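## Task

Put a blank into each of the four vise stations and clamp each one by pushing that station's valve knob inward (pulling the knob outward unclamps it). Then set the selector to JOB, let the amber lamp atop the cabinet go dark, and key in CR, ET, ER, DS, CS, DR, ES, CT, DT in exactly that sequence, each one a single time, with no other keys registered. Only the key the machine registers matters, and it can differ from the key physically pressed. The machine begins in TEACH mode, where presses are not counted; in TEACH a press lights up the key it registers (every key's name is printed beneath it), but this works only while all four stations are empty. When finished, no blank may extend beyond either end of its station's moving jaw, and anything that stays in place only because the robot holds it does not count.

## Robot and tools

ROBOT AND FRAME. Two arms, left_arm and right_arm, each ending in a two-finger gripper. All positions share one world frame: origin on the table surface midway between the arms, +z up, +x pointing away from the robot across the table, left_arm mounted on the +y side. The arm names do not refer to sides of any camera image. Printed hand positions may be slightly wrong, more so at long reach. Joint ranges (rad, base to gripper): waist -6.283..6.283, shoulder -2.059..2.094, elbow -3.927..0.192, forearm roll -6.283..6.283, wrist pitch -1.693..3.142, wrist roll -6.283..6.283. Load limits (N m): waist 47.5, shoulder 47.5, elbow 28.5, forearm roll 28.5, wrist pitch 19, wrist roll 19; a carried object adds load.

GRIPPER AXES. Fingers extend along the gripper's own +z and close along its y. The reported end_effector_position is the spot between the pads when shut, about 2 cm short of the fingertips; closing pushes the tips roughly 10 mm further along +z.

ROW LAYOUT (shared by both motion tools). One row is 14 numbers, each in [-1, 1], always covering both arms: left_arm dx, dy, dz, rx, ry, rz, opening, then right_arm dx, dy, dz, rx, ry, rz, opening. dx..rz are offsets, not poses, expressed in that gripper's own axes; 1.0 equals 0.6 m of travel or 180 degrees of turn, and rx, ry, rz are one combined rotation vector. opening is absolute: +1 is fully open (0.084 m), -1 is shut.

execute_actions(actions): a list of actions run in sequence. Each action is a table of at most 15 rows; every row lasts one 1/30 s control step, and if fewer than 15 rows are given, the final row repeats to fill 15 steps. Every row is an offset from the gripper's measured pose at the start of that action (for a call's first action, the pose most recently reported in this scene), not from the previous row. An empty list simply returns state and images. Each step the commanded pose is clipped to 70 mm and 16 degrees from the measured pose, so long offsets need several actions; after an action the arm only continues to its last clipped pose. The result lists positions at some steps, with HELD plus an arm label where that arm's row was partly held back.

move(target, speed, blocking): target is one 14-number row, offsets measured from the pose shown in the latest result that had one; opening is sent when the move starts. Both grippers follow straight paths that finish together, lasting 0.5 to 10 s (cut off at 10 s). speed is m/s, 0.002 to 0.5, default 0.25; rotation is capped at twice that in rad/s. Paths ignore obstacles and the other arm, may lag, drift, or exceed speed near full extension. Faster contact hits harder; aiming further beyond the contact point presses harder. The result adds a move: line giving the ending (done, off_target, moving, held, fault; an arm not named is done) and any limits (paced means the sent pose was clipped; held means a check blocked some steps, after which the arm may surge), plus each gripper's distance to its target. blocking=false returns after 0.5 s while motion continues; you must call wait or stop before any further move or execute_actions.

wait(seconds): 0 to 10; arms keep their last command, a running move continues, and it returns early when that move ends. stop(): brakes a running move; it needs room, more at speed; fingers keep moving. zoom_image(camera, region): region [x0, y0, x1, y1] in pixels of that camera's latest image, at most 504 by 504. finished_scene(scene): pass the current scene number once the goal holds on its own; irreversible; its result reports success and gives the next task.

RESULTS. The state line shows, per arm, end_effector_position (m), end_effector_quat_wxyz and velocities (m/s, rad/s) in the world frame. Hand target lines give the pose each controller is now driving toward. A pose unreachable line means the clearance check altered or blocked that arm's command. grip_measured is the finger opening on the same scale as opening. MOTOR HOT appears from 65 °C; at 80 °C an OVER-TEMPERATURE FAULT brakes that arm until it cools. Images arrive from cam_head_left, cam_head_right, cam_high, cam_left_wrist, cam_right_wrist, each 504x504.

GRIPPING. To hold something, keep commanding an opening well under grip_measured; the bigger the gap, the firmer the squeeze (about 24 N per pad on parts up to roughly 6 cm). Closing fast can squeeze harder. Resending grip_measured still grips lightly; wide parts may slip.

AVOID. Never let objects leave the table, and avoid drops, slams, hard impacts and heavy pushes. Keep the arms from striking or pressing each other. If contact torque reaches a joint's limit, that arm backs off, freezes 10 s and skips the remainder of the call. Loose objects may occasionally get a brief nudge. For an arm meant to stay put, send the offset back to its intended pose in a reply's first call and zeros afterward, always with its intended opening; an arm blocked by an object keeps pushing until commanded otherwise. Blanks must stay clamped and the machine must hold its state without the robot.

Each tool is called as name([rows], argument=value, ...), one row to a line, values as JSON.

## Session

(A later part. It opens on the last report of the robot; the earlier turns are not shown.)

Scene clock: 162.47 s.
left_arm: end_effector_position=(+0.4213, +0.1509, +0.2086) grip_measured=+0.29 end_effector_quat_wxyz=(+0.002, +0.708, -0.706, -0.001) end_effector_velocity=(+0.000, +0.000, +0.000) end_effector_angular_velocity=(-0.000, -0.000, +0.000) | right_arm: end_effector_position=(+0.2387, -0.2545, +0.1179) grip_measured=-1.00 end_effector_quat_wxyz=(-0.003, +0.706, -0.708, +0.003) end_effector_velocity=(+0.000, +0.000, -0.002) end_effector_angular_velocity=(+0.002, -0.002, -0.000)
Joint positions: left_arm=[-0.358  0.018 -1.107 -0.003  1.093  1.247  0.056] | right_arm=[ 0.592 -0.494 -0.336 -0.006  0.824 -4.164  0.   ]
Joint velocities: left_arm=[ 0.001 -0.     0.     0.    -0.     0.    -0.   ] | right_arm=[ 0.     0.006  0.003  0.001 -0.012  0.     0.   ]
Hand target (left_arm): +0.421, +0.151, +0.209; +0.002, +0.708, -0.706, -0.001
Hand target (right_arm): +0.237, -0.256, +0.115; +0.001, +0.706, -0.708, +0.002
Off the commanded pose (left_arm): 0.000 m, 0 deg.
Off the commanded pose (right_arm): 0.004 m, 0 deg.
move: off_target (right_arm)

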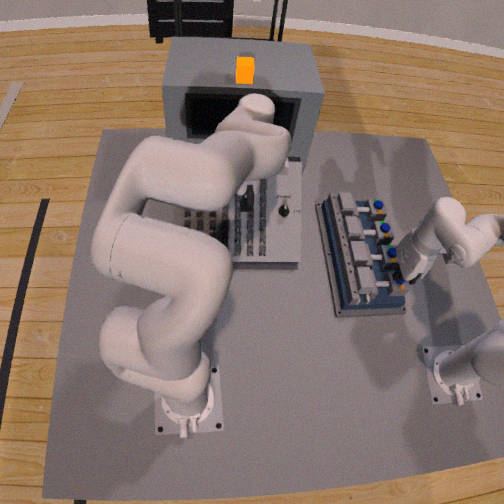

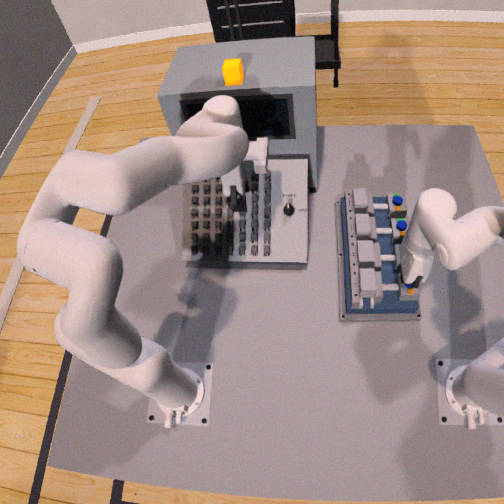

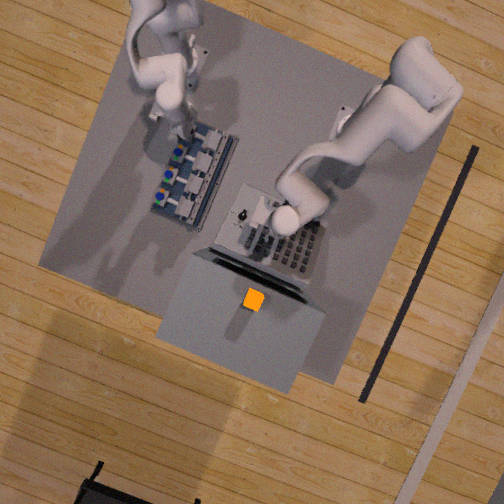

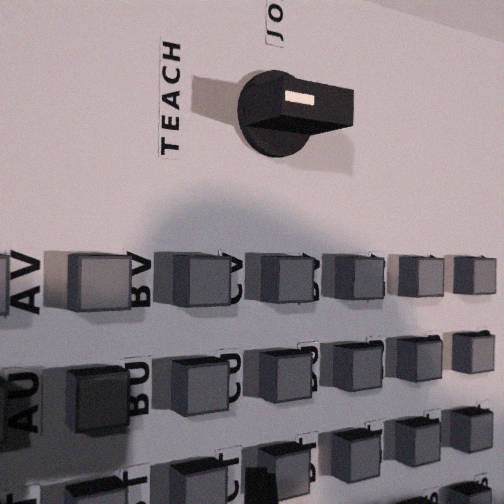

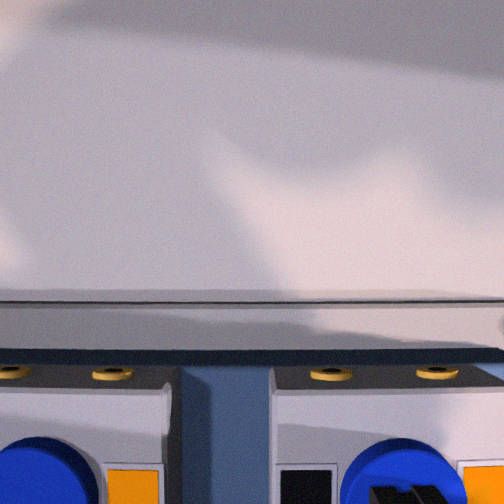

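move(target=[0.169,0.012,0.055,0.1306,0.1306,-0.4875,0,0.08,0,-0.08,0,0,0,-1], speed=0.4)

Scene clock: 167.87 s.
left_arm: end_effector_position=(+0.4141, +0.0498, +0.1757) grip_measured=-0.01 end_effector_quat_wxyz=(+0.001, +0.967, +0.002, +0.256) end_effector_velocity=(-0.000, -0.000, -0.001) end_effector_angular_velocity=(+0.005, -0.005, +0.005) | right_arm: end_effector_position=(+0.2384, -0.3026, +0.1659) grip_measured=-1.00 end_effector_quat_wxyz=(-0.002, +0.706, -0.708, +0.003) end_effector_velocity=(-0.000, -0.000, -0.000) end_effector_angular_velocity=(-0.001, +0.000, +0.000)
Joint positions: left_arm=[-0.604 -0.057 -0.764  0.648  0.456 -1.106  0.044] | right_arm=[ 0.441 -0.692 -0.358 -0.005  1.043 -4.316  0.   ]
Joint velocities: left_arm=[-0.003  0.001 -0.001  0.019  0.004 -0.022  0.   ] | right_arm=[-0.     0.     0.    -0.001  0.    -0.     0.   ]
Hand target (left_arm): +0.414, +0.050, +0.176; +0.000, +0.967, +0.002, +0.256
Hand target (right_arm): +0.238, -0.303, +0.166; -0.002, +0.706, -0.708, +0.003
Off the commanded pose (left_arm): 0.000 m, 0 deg.
Off the commanded pose (right_arm): 0.000 m, 0 deg.
move: done

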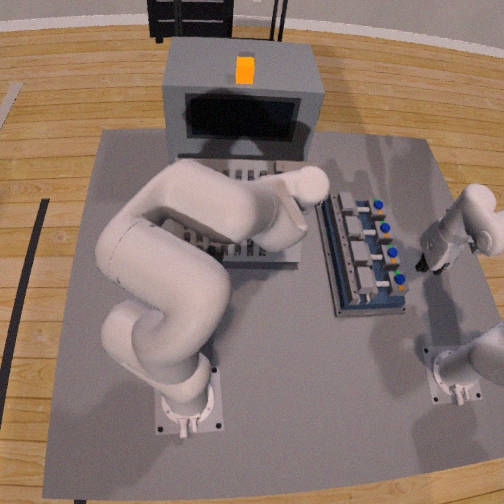

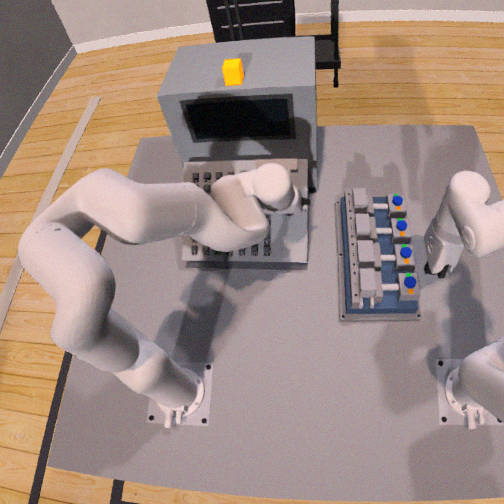

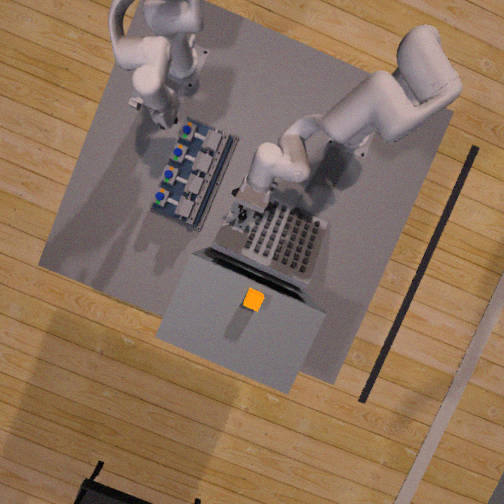

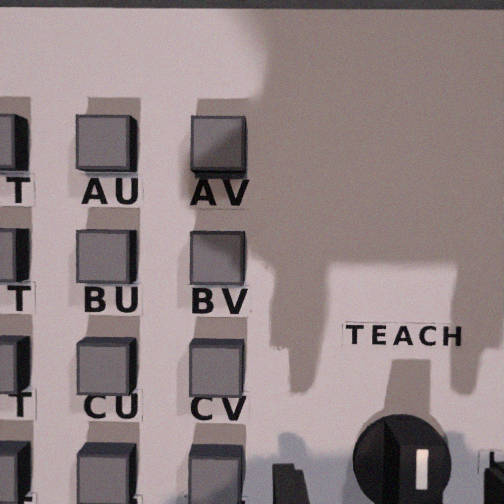

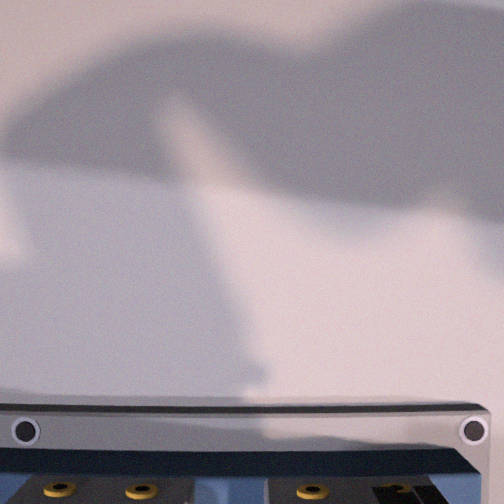

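move(target=[-0.015,0.022,0.055,0,0,0,0,0,0,0,0,0,0,-1], speed=0.1)

Scene clock: 169.70 s.
left_arm: end_effector_position=(+0.4227, +0.0366, +0.1430) grip_measured=-0.01 end_effector_quat_wxyz=(+0.001, +0.967, +0.002, +0.256) end_effector_velocity=(+0.001, -0.000, -0.001) end_effector_angular_velocity=(+0.001, -0.002, +0.002) | right_arm: end_effector_position=(+0.2384, -0.3026, +0.1659) grip_measured=-1.00 end_effector_quat_wxyz=(-0.002, +0.706, -0.708, +0.003) end_effector_velocity=(-0.000, +0.000, -0.000) end_effector_angular_velocity=(+0.001, +0.001, -0.000)
Joint positions: left_arm=[-0.603  0.058 -0.803  0.755  0.397 -1.224  0.044] | right_arm=[ 0.441 -0.692 -0.358 -0.005  1.043 -4.316  0.   ]
Joint velocities: left_arm=[ 0.     0.004 -0.002  0.01  -0.    -0.01  -0.   ] | right_arm=[ 0.     0.    -0.     0.002  0.    -0.     0.   ]
Hand target (left_arm): +0.423, +0.037, +0.143; +0.001, +0.967, +0.002, +0.256
Hand target (right_arm): +0.238, -0.303, +0.166; -0.002, +0.706, -0.708, +0.003
Off the commanded pose (left_arm): 0.000 m, 0 deg.
Off the commanded pose (right_arm): 0.000 m, 0 deg.
move: done

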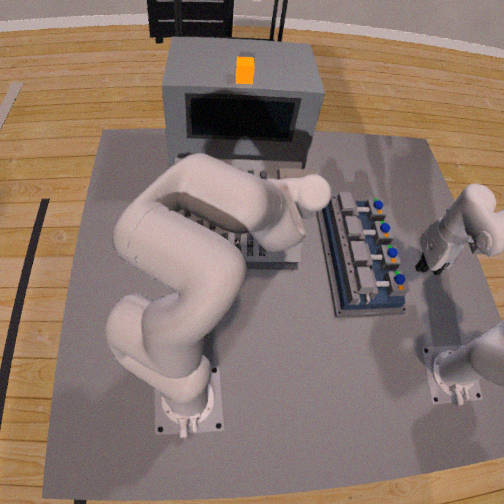

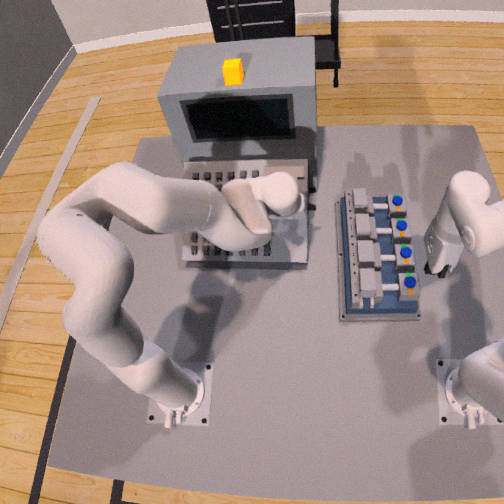

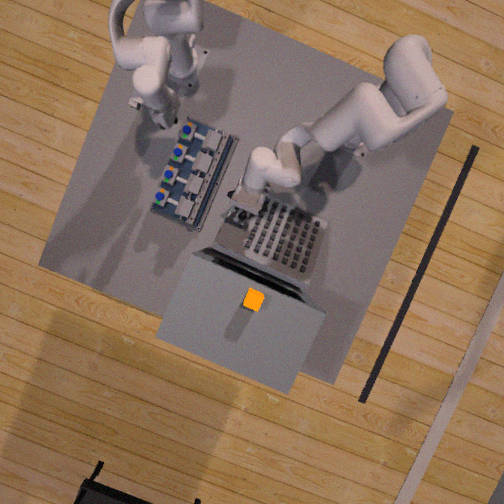

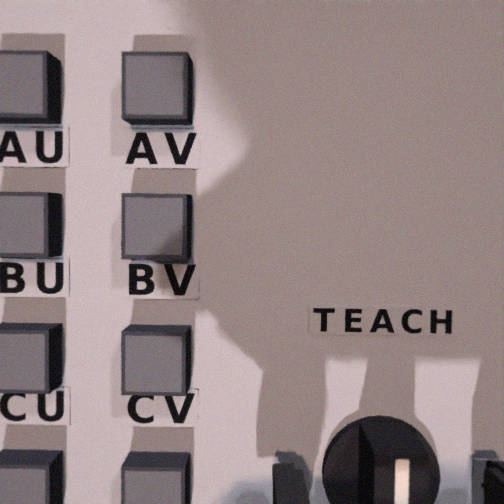

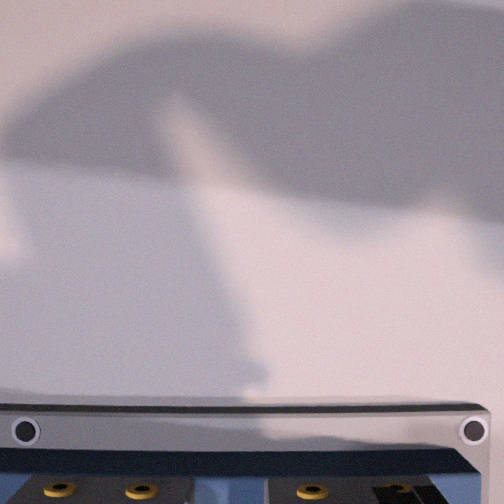

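move(target=[0,0,0.018,0,0,0,-0.3,0,0,0,0,0,0,-1], speed=0.05)

execute_actions([
  [[0,0,0,0,0,0,-0.6,0,0,0,0,0,0,-1],[0,0,0,0,0,0,-0.7,0,0,0,0,0,0,-1],[0,0,0,0,0,0,-0.8,0,0,0,0,0,0,-1],[0,0,0,0,0,0,-0.9,0,0,0,0,0,0,-1]],
])

Scene clock: 171.37 s.
left_arm: end_effector_position=(+0.4280, +0.0367, +0.1336) grip_measured=-0.32 end_effector_quat_wxyz=(+0.001, +0.967, +0.002, +0.256) end_effector_velocity=(+0.001, -0.000, -0.001) end_effector_angular_velocity=(+0.000, -0.001, -0.000) | right_arm: end_effector_position=(+0.2384, -0.3026, +0.1659) grip_measured=-1.00 end_effector_quat_wxyz=(-0.002, +0.706, -0.708, +0.003) end_effector_velocity=(-0.001, -0.000, -0.000) end_effector_angular_velocity=(-0.000, -0.000, -0.000)
Joint positions: left_arm=[-0.592  0.092 -0.816  0.785  0.377 -1.247  0.03 ] | right_arm=[ 0.441 -0.692 -0.358 -0.005  1.043 -4.316  0.   ]
Joint velocities: left_arm=[ 0.001  0.004 -0.002  0.006 -0.002 -0.005  0.   ] | right_arm=[-0.    -0.002  0.002 -0.    -0.     0.     0.   ]
Hand target (left_arm): +0.428, +0.037, +0.134; +0.001, +0.967, +0.002, +0.256
Hand target (right_arm): +0.238, -0.303, +0.166; -0.002, +0.706, -0.708, +0.003
Off the commanded pose (left_arm): 0.000 m, 0 deg.
Off the commanded pose (right_arm): 0.000 m, 0 deg.
move: done

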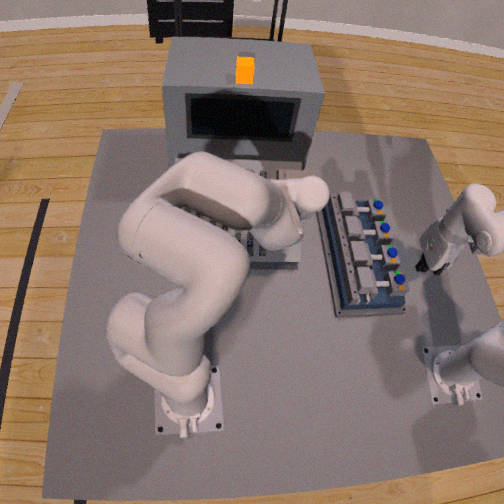

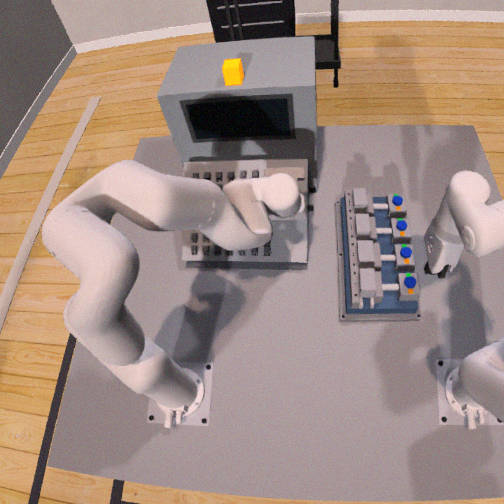

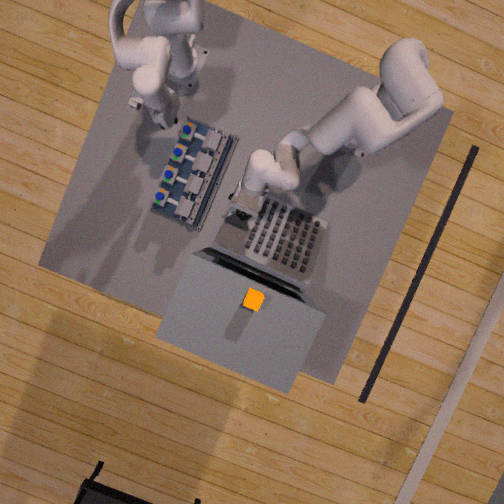

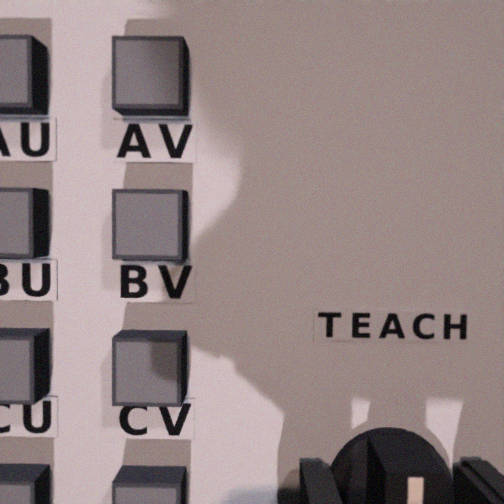

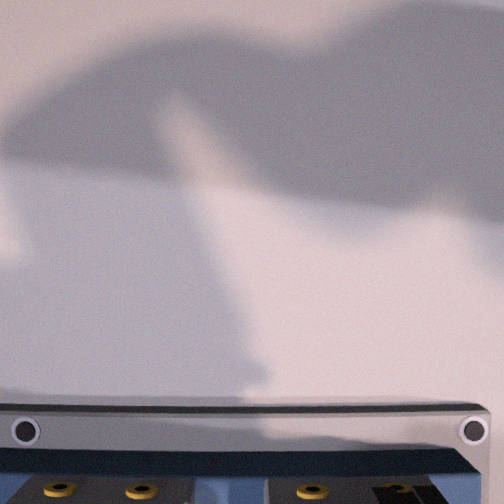

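Scene clock: 171.87 s.
left_arm: end_effector_position=(+0.4280, +0.0362, +0.1340) grip_measured=-0.42 end_effector_quat_wxyz=(+0.001, +0.967, +0.002, +0.256) end_effector_velocity=(+0.000, +0.000, -0.000) end_effector_angular_velocity=(+0.000, -0.000, -0.001) | right_arm: end_effector_position=(+0.2384, -0.3026, +0.1659) grip_measured=-1.00 end_effector_quat_wxyz=(-0.002, +0.706, -0.708, +0.003) end_effector_velocity=(-0.000, -0.000, -0.001) end_effector_angular_velocity=(-0.001, +0.002, +0.000)
Joint positions: left_arm=[-0.593  0.092 -0.816  0.785  0.377 -1.247  0.026] | right_arm=[ 0.441 -0.692 -0.358 -0.005  1.043 -4.316  0.   ]
Joint velocities: left_arm=[ 0.001  0.     0.     0.001 -0.001 -0.     0.   ] | right_arm=[ 0.     0.003 -0.    -0.     0.     0.     0.   ]
Hand target (left_arm): +0.428, +0.037, +0.134; +0.001, +0.967, +0.002, +0.256
Hand target (right_arm): +0.238, -0.303, +0.166; -0.002, +0.706, -0.708, +0.003
Off the commanded pose (left_arm): 0.001 m, 0 deg.
Off the commanded pose (right_arm): 0.000 m, 0 deg.
Step readings (end_effector_position):
0: left_arm (+0.4280, +0.0367, +0.1336) | right_arm (+0.2384, -0.3026, +0.1659)
1: left_arm (+0.4280, +0.0368, +0.1336) | right_arm (+0.2384, -0.3026, +0.1659)
2: left_arm (+0.4280, +0.0362, +0.1342) | right_arm (+0.2384, -0.3026, +0.1659)
4: left_arm (+0.4279, +0.0361, +0.1342) | right_arm (+0.2384, -0.3026, +0.1659)
8: left_arm (+0.4280, +0.0361, +0.1341) | right_arm (+0.2384, -0.3026, +0.1659)
15: end_effector_position above

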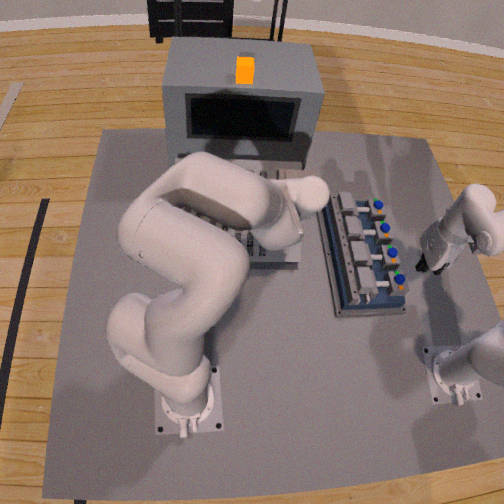

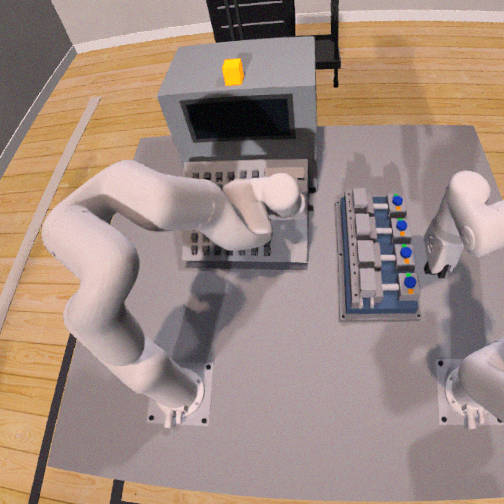

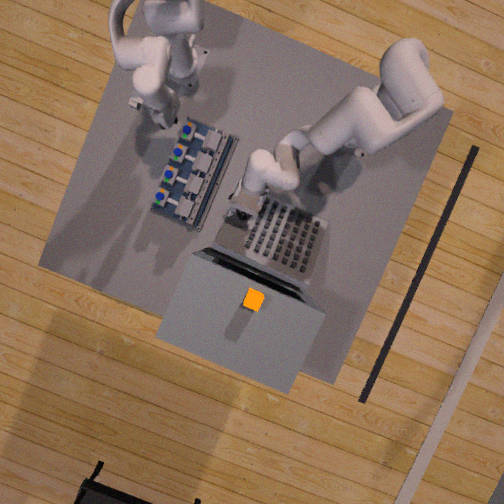

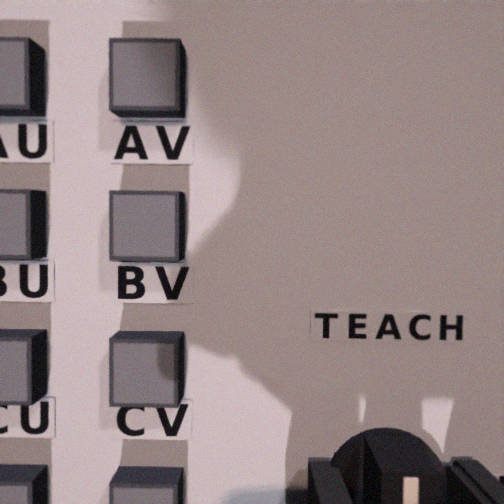

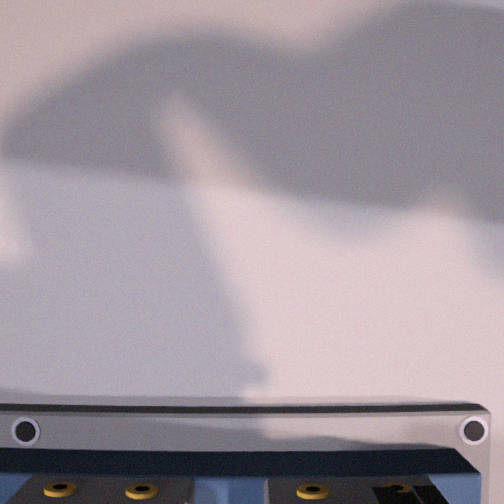

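Gripping the disc, which should turn too.

move(target=[0,0,0,0,0,0.5,-0.9,0,0,0,0,0,0,-1], speed=0.5)

execute_actions([
  [[0,0,0,0,0,0,-0.1,0,0,0,0,0,0,-1],[0,0,0,0,0,0,-0.1,0,0,0,0,0,0,-1],[0,0,0,0,0,0,-0.1,0,0,0,0,0,0,-1],[0,0,0,0,0,0,-0.1,0,0,0,0,0,0,-1],[0,0,0,0,0,0,-0.1,0,0,0,0,0,0,-1],[0,0,0,0,0,0,-0.1,0,0,0,0,0,0,-1],[0,0,-0.02,0,0,0,-0.1,0,0,0,0,0,0,-1],[0,0,-0.04,0,0,0,-0.1,0,0,0,0,0,0,-1],[0,0,-0.06,0,0,0,-0.1,0,0,0,0,0,0,-1],[0,0,-0.09,0,0,0,-0.1,0,0,0,0,0,0,-1]],
  [[0,0,-0.04,0,0,0,-0.1,0,0,0,0,0,0,-1]],
])

Scene clock: 175.13 s.
left_arm: end_effector_position=(+0.4311, +0.0362, +0.1374) grip_measured=-0.73 end_effector_quat_wxyz=(-0.182, +0.685, -0.680, +0.186) end_effector_velocity=(+0.000, +0.000, +0.001) end_effector_angular_velocity=(+0.003, +0.008, -0.004) | right_arm: end_effector_position=(+0.2384, -0.3026, +0.1659) grip_measured=-1.00 end_effector_quat_wxyz=(-0.002, +0.706, -0.708, +0.003) end_effector_velocity=(-0.000, +0.000, -0.000) end_effector_angular_velocity=(+0.001, +0.001, -0.001)
Joint positions: left_arm=[-0.589  0.091 -0.822  0.788  0.376  0.321  0.012] | right_arm=[ 0.441 -0.692 -0.358 -0.005  1.043 -4.316  0.   ]
Joint velocities: left_arm=[-0.001 -0.    -0.003 -0.024  0.005  0.028  0.   ] | right_arm=[ 0.     0.    -0.     0.001 -0.     0.001  0.   ]
Hand target (left_arm): +0.428, +0.036, +0.134; -0.180, +0.685, -0.682, +0.182
Hand target (right_arm): +0.238, -0.303, +0.166; -0.002, +0.706, -0.708, +0.003
Off the commanded pose (left_arm): 0.005 m, 1 deg.
Off the commanded pose (right_arm): 0.000 m, 0 deg.
move: off_target (left_arm)

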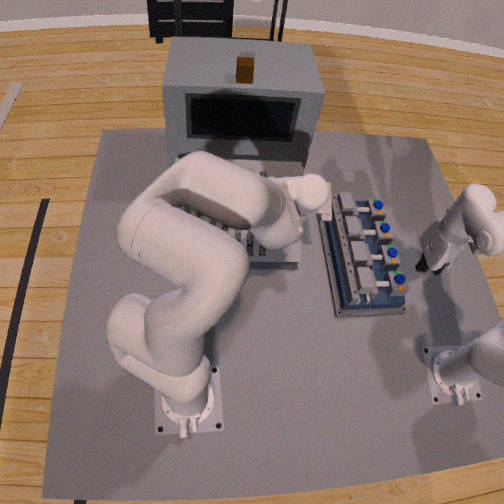

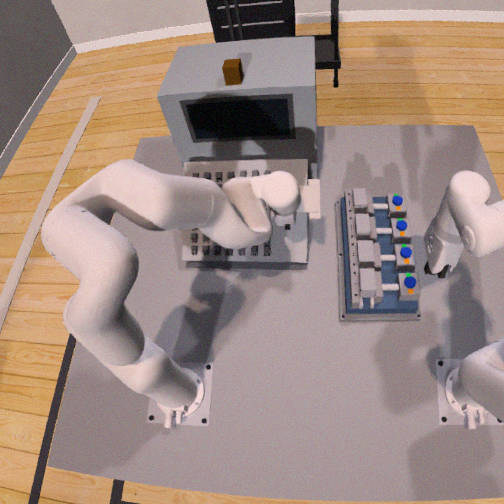

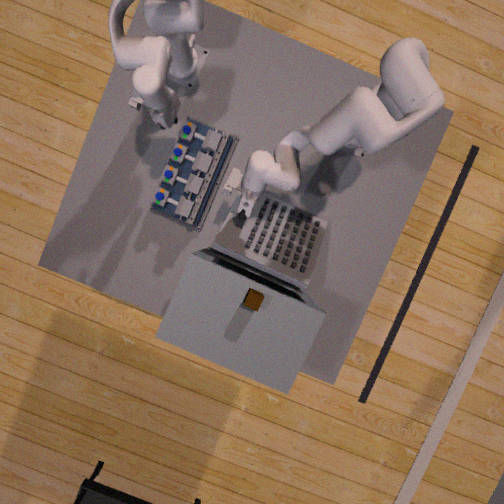

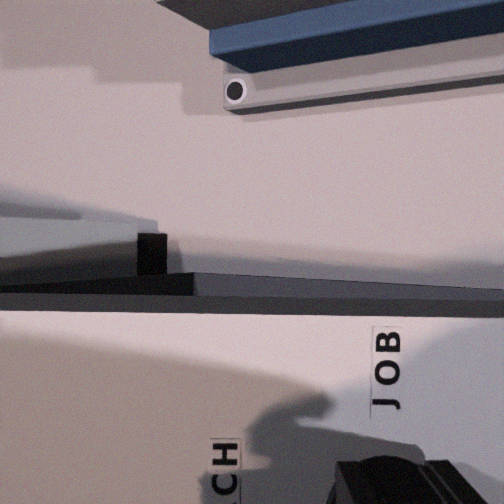

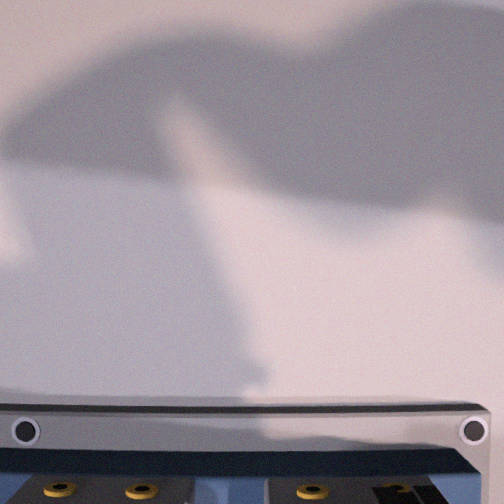

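Scene clock: 176.13 s.
left_arm: end_effector_position=(+0.3975, +0.0340, +0.1956) grip_measured=-0.11 end_effector_quat_wxyz=(-0.181, +0.685, -0.680, +0.188) end_effector_velocity=(-0.000, -0.001, +0.003) end_effector_angular_velocity=(-0.003, -0.004, -0.000) | right_arm: end_effector_position=(+0.2384, -0.3026, +0.1659) grip_measured=-1.00 end_effector_quat_wxyz=(-0.002, +0.706, -0.708, +0.003) end_effector_velocity=(-0.000, +0.000, -0.000) end_effector_angular_velocity=(+0.001, +0.001, -0.000)
Joint positions: left_arm=[-0.665 -0.113 -0.762  0.628  0.515  0.439  0.039] | right_arm=[ 0.441 -0.692 -0.358 -0.005  1.043 -4.316  0.   ]
Joint velocities: left_arm=[-0.002 -0.007 -0.001 -0.003  0.002  0.002 -0.   ] | right_arm=[ 0.    -0.     0.001  0.001 -0.     0.     0.   ]
Hand target (left_arm): +0.398, +0.034, +0.196; -0.181, +0.685, -0.680, +0.189
Hand target (right_arm): +0.238, -0.303, +0.166; -0.002, +0.706, -0.708, +0.003
Off the commanded pose (left_arm): 0.001 m, 0 deg.
Off the commanded pose (right_arm): 0.000 m, 0 deg.
Step readings (end_effector_position; steps 1 to 15: 1st action; 16 to 30: 2nd action):
0: left_arm (+0.4311, +0.0362, +0.1374) | right_arm (+0.2384, -0.3026, +0.1659)
1: left_arm (+0.4311, +0.0362, +0.1375) | right_arm (+0.2384, -0.3026, +0.1659)
2: left_arm (+0.4296, +0.0352, +0.1364) | right_arm (+0.2384, -0.3026, +0.1659)
4: left_arm (+0.4260, +0.0347, +0.1339) | right_arm (+0.2384, -0.3026, +0.1659)
8: left_arm (+0.4239, +0.0347, +0.1335) | right_arm (+0.2384, -0.3026, +0.1659)
15: left_arm (+0.4097, +0.0337, +0.1755) | right_arm (+0.2384, -0.3026, +0.1659)
16: left_arm (+0.4081, +0.0339, +0.1790) | right_arm (+0.2384, -0.3026, +0.1659)
17: left_arm (+0.4060, +0.0344, +0.1815) | right_arm (+0.2384, -0.3026, +0.1659)
19: left_arm (+0.4016, +0.0343, +0.1873) | right_arm (+0.2384, -0.3026, +0.1659)
23: left_arm (+0.3985, +0.0336, +0.1948) | right_arm (+0.2384, -0.3026, +0.1659)
30: end_effector_position above

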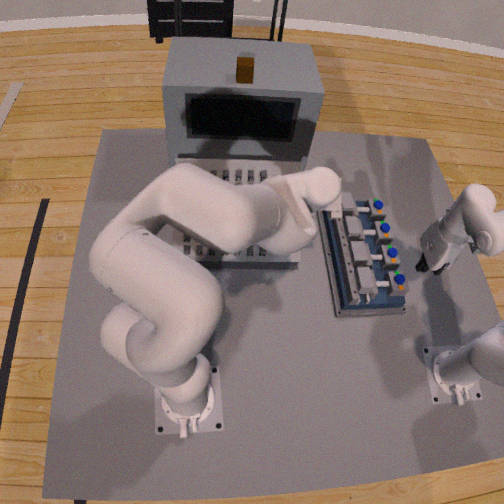

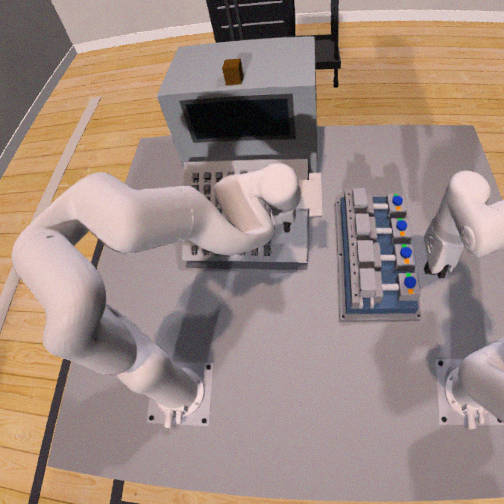

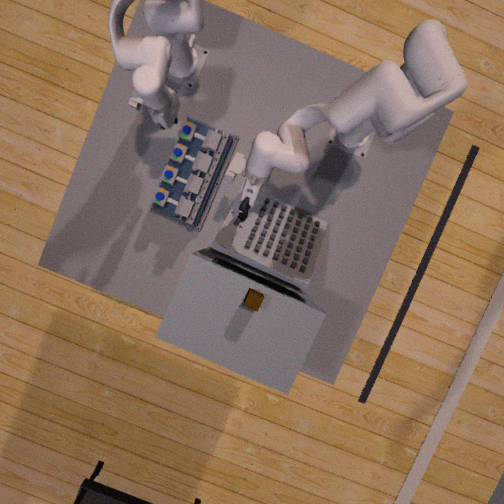

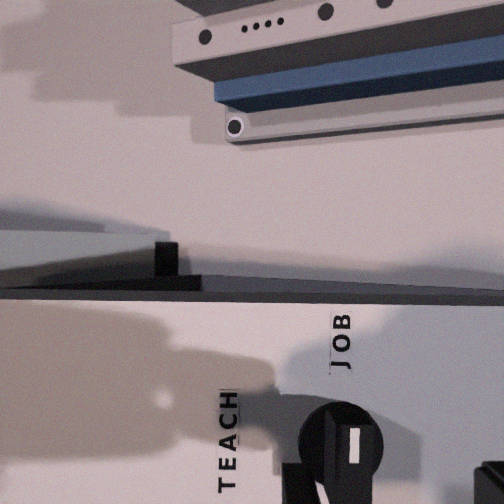

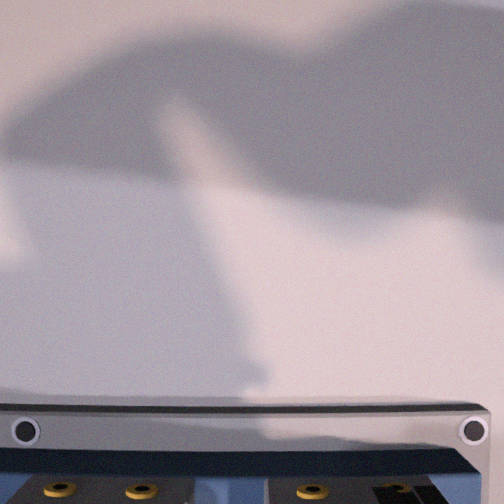

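move(target=[-0.395,-0.052,0.068,-0.168,0,0,-1,0,0,0,0,0,0,-1], speed=0.4)

Scene clock: 178.20 s.
left_arm: end_effector_position=(+0.4446, +0.2703, +0.1740) grip_measured=-1.00 end_effector_quat_wxyz=(+0.003, +0.708, -0.706, +0.005) end_effector_velocity=(+0.001, +0.003, +0.000) end_effector_angular_velocity=(-0.000, +0.010, +0.002) | right_arm: end_effector_position=(+0.2384, -0.3026, +0.1659) grip_measured=-1.00 end_effector_quat_wxyz=(-0.002, +0.706, -0.708, +0.003) end_effector_velocity=(-0.000, -0.000, +0.000) end_effector_angular_velocity=(-0.001, -0.001, +0.001)
Joint positions: left_arm=[-0.097  0.048 -1.038 -0.012  0.986  1.515  0.   ] | right_arm=[ 0.441 -0.692 -0.358 -0.005  1.043 -4.316  0.   ]
Joint velocities: left_arm=[ 0.006  0.009 -0.014 -0.001  0.014  0.005  0.   ] | right_arm=[ 0.    -0.001  0.001 -0.002  0.    -0.     0.   ]
Hand target (left_arm): +0.445, +0.271, +0.174; +0.003, +0.708, -0.706, +0.005
Hand target (right_arm): +0.238, -0.303, +0.166; -0.002, +0.706, -0.708, +0.003
Off the commanded pose (left_arm): 0.001 m, 0 deg.
Off the commanded pose (right_arm): 0.000 m, 0 deg.
move: done; limits=paced

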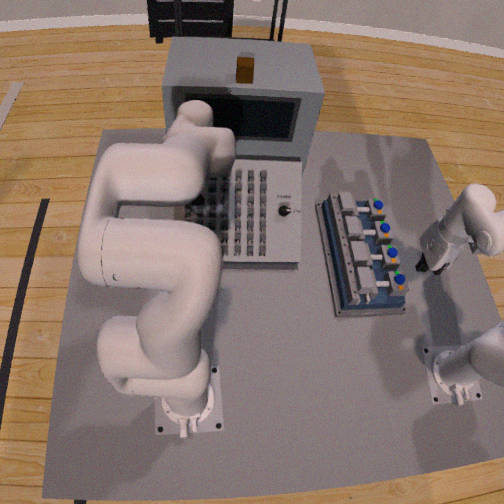

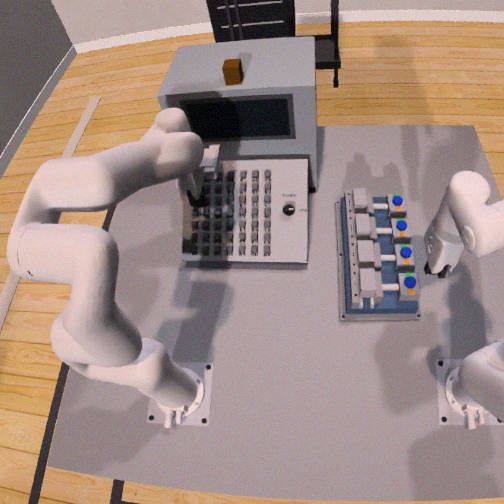

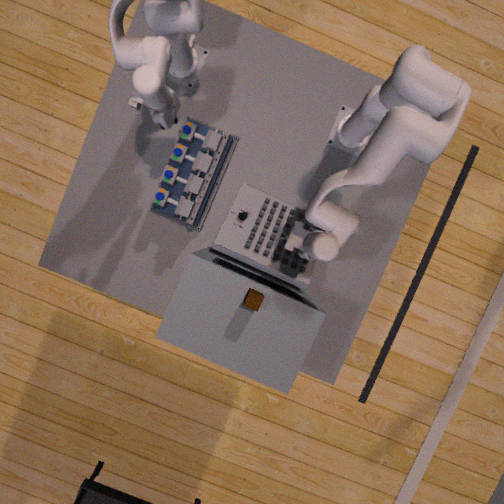

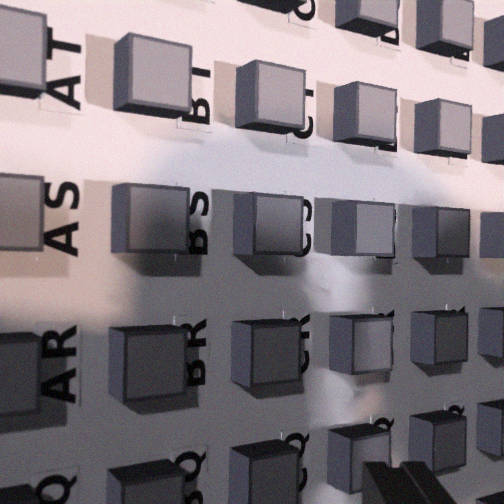

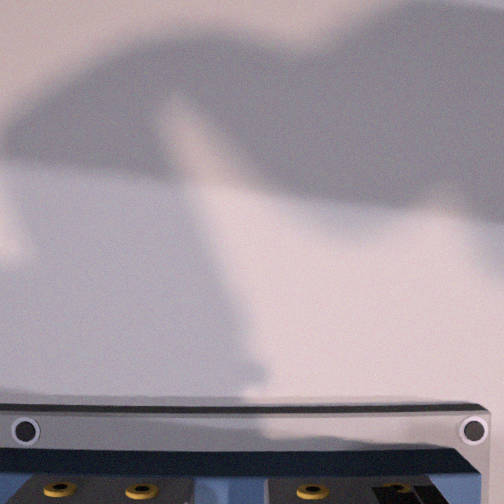

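execute_actions([
  [[-0.001,0,0.015,0,0,0,-1,0,0,0,0,0,0,-1],[-0.001,0,0.025,0,0,0,-1,0,0,0,0,0,0,-1],[-0.001,0,0.035,0,0,0,-1,0,0,0,0,0,0,-1],[-0.001,0,0.045,0,0,0,-1,0,0,0,0,0,0,-1],[-0.001,0,0.053,0,0,0,-1,0,0,0,0,0,0,-1],[-0.001,0,0.061,0,0,0,-1,0,0,0,0,0,0,-1]],
  [[0,0,-0.04,0,0,0,-1,0,0,0,0,0,0,-1],[0,0,-0.04,0,0,0,-1,0,0,0,0,0,0,-1],[0,0,-0.04,0,0,0,-1,0,0,0,0,0,0,-1],[0,0,-0.04,0,0,0,-1,0,0,0,0,0,0,-1],[0.04,0.035,-0.04,0,0,0,-1,0,0,0,0,0,0,-1],[0.08,0.07,-0.04,0,0,0,-1,0,0,0,0,0,0,-1],[0.11,0.1,-0.03,0,0,0,-1,0,0,0,0,0,0,-1]],
  [[0.01,0.01,0.04,0,0,0,-1,0,0,0,0,0,0,-1]],
])

Scene clock: 181.97 s.
left_arm: end_effector_position=(+0.3811, +0.2029, +0.1339) grip_measured=-1.00 end_effector_quat_wxyz=(+0.006, +0.707, -0.707, +0.003) end_effector_velocity=(-0.002, -0.000, -0.003) end_effector_angular_velocity=(+0.001, +0.005, -0.001) | right_arm: end_effector_position=(+0.2384, -0.3026, +0.1659) grip_measured=-1.00 end_effector_quat_wxyz=(-0.002, +0.706, -0.708, +0.003) end_effector_velocity=(-0.001, -0.000, -0.001) end_effector_angular_velocity=(-0.000, +0.001, +0.000)
Joint positions: left_arm=[-0.266 -0.06  -0.787 -0.018  0.848  1.354  0.   ] | right_arm=[ 0.441 -0.692 -0.358 -0.005  1.043 -4.316  0.   ]
Joint velocities: left_arm=[-0.002  0.002  0.006 -0.    -0.003 -0.001  0.   ] | right_arm=[ 0.    -0.001  0.002  0.     0.     0.     0.   ]
Hand target (left_arm): +0.381, +0.203, +0.134; +0.006, +0.707, -0.707, +0.003
Hand target (right_arm): +0.238, -0.303, +0.166; -0.002, +0.706, -0.708, +0.003
Off the commanded pose (left_arm): 0.001 m, 0 deg.
Off the commanded pose (right_arm): 0.000 m, 0 deg.
Step readings (end_effector_position; steps 1 to 15: 1st action; 16 to 30: 2nd action; 31 to 45: 3rd action):
0: left_arm (+0.4448, +0.2707, +0.1740) | right_arm (+0.2384, -0.3026, +0.1659)
1: left_arm (+0.4448, +0.2707, +0.1739) | right_arm (+0.2384, -0.3026, +0.1659)
2: left_arm (+0.4453, +0.2707, +0.1732) | right_arm (+0.2384, -0.3026, +0.1659)
4: left_arm (+0.4455, +0.2707, +0.1675) | right_arm (+0.2384, -0.3026, +0.1659)
8: left_arm (+0.4430, +0.2708, +0.1464) | right_arm (+0.2384, -0.3026, +0.1659)
15: left_arm (+0.4439, +0.2707, +0.1417) | right_arm (+0.2384, -0.3026, +0.1659)
16: left_arm (+0.4439, +0.2707, +0.1417) | right_arm (+0.2384, -0.3026, +0.1659)
17: left_arm (+0.4435, +0.2707, +0.1428) | right_arm (+0.2384, -0.3026, +0.1659)
19: left_arm (+0.4427, +0.2708, +0.1484) | right_arm (+0.2384, -0.3026, +0.1659)
23: left_arm (+0.4316, +0.2540, +0.1610) | right_arm (+0.2384, -0.3026, +0.1659)
30: left_arm (+0.3869, +0.2090, +0.1574) | right_arm (+0.2384, -0.3026, +0.1659)
31: left_arm (+0.3860, +0.2075, +0.1583) | right_arm (+0.2384, -0.3026, +0.1659)
32: left_arm (+0.3860, +0.2063, +0.1575) | right_arm (+0.2384, -0.3026, +0.1659)
34: left_arm (+0.3840, +0.2046, +0.1476) | right_arm (+0.2384, -0.3026, +0.1659)
38: left_arm (+0.3790, +0.2039, +0.1334) | right_arm (+0.2384, -0.3026, +0.1659)
45: end_effector_position above

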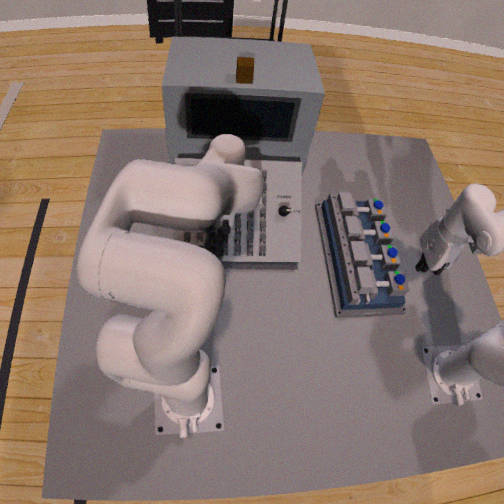

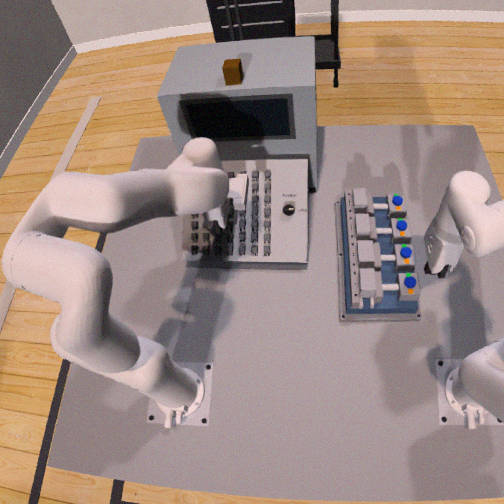

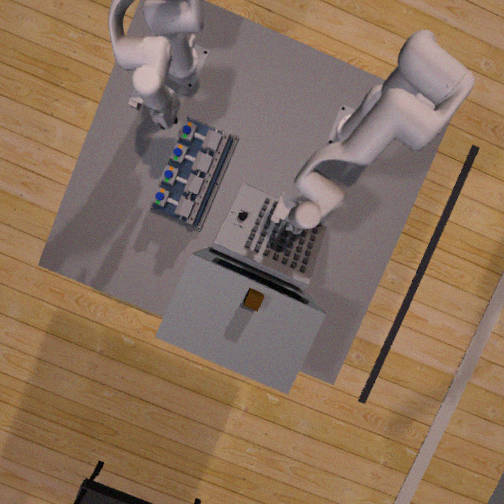

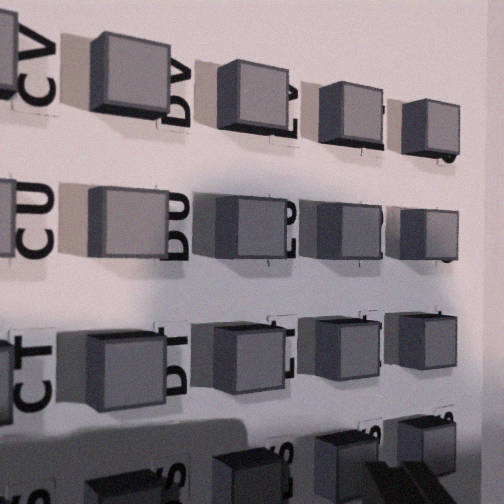

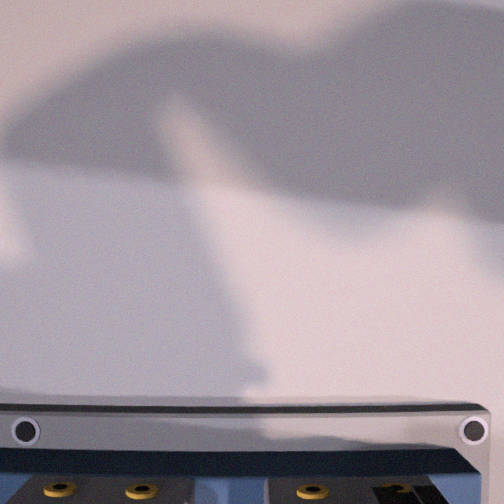

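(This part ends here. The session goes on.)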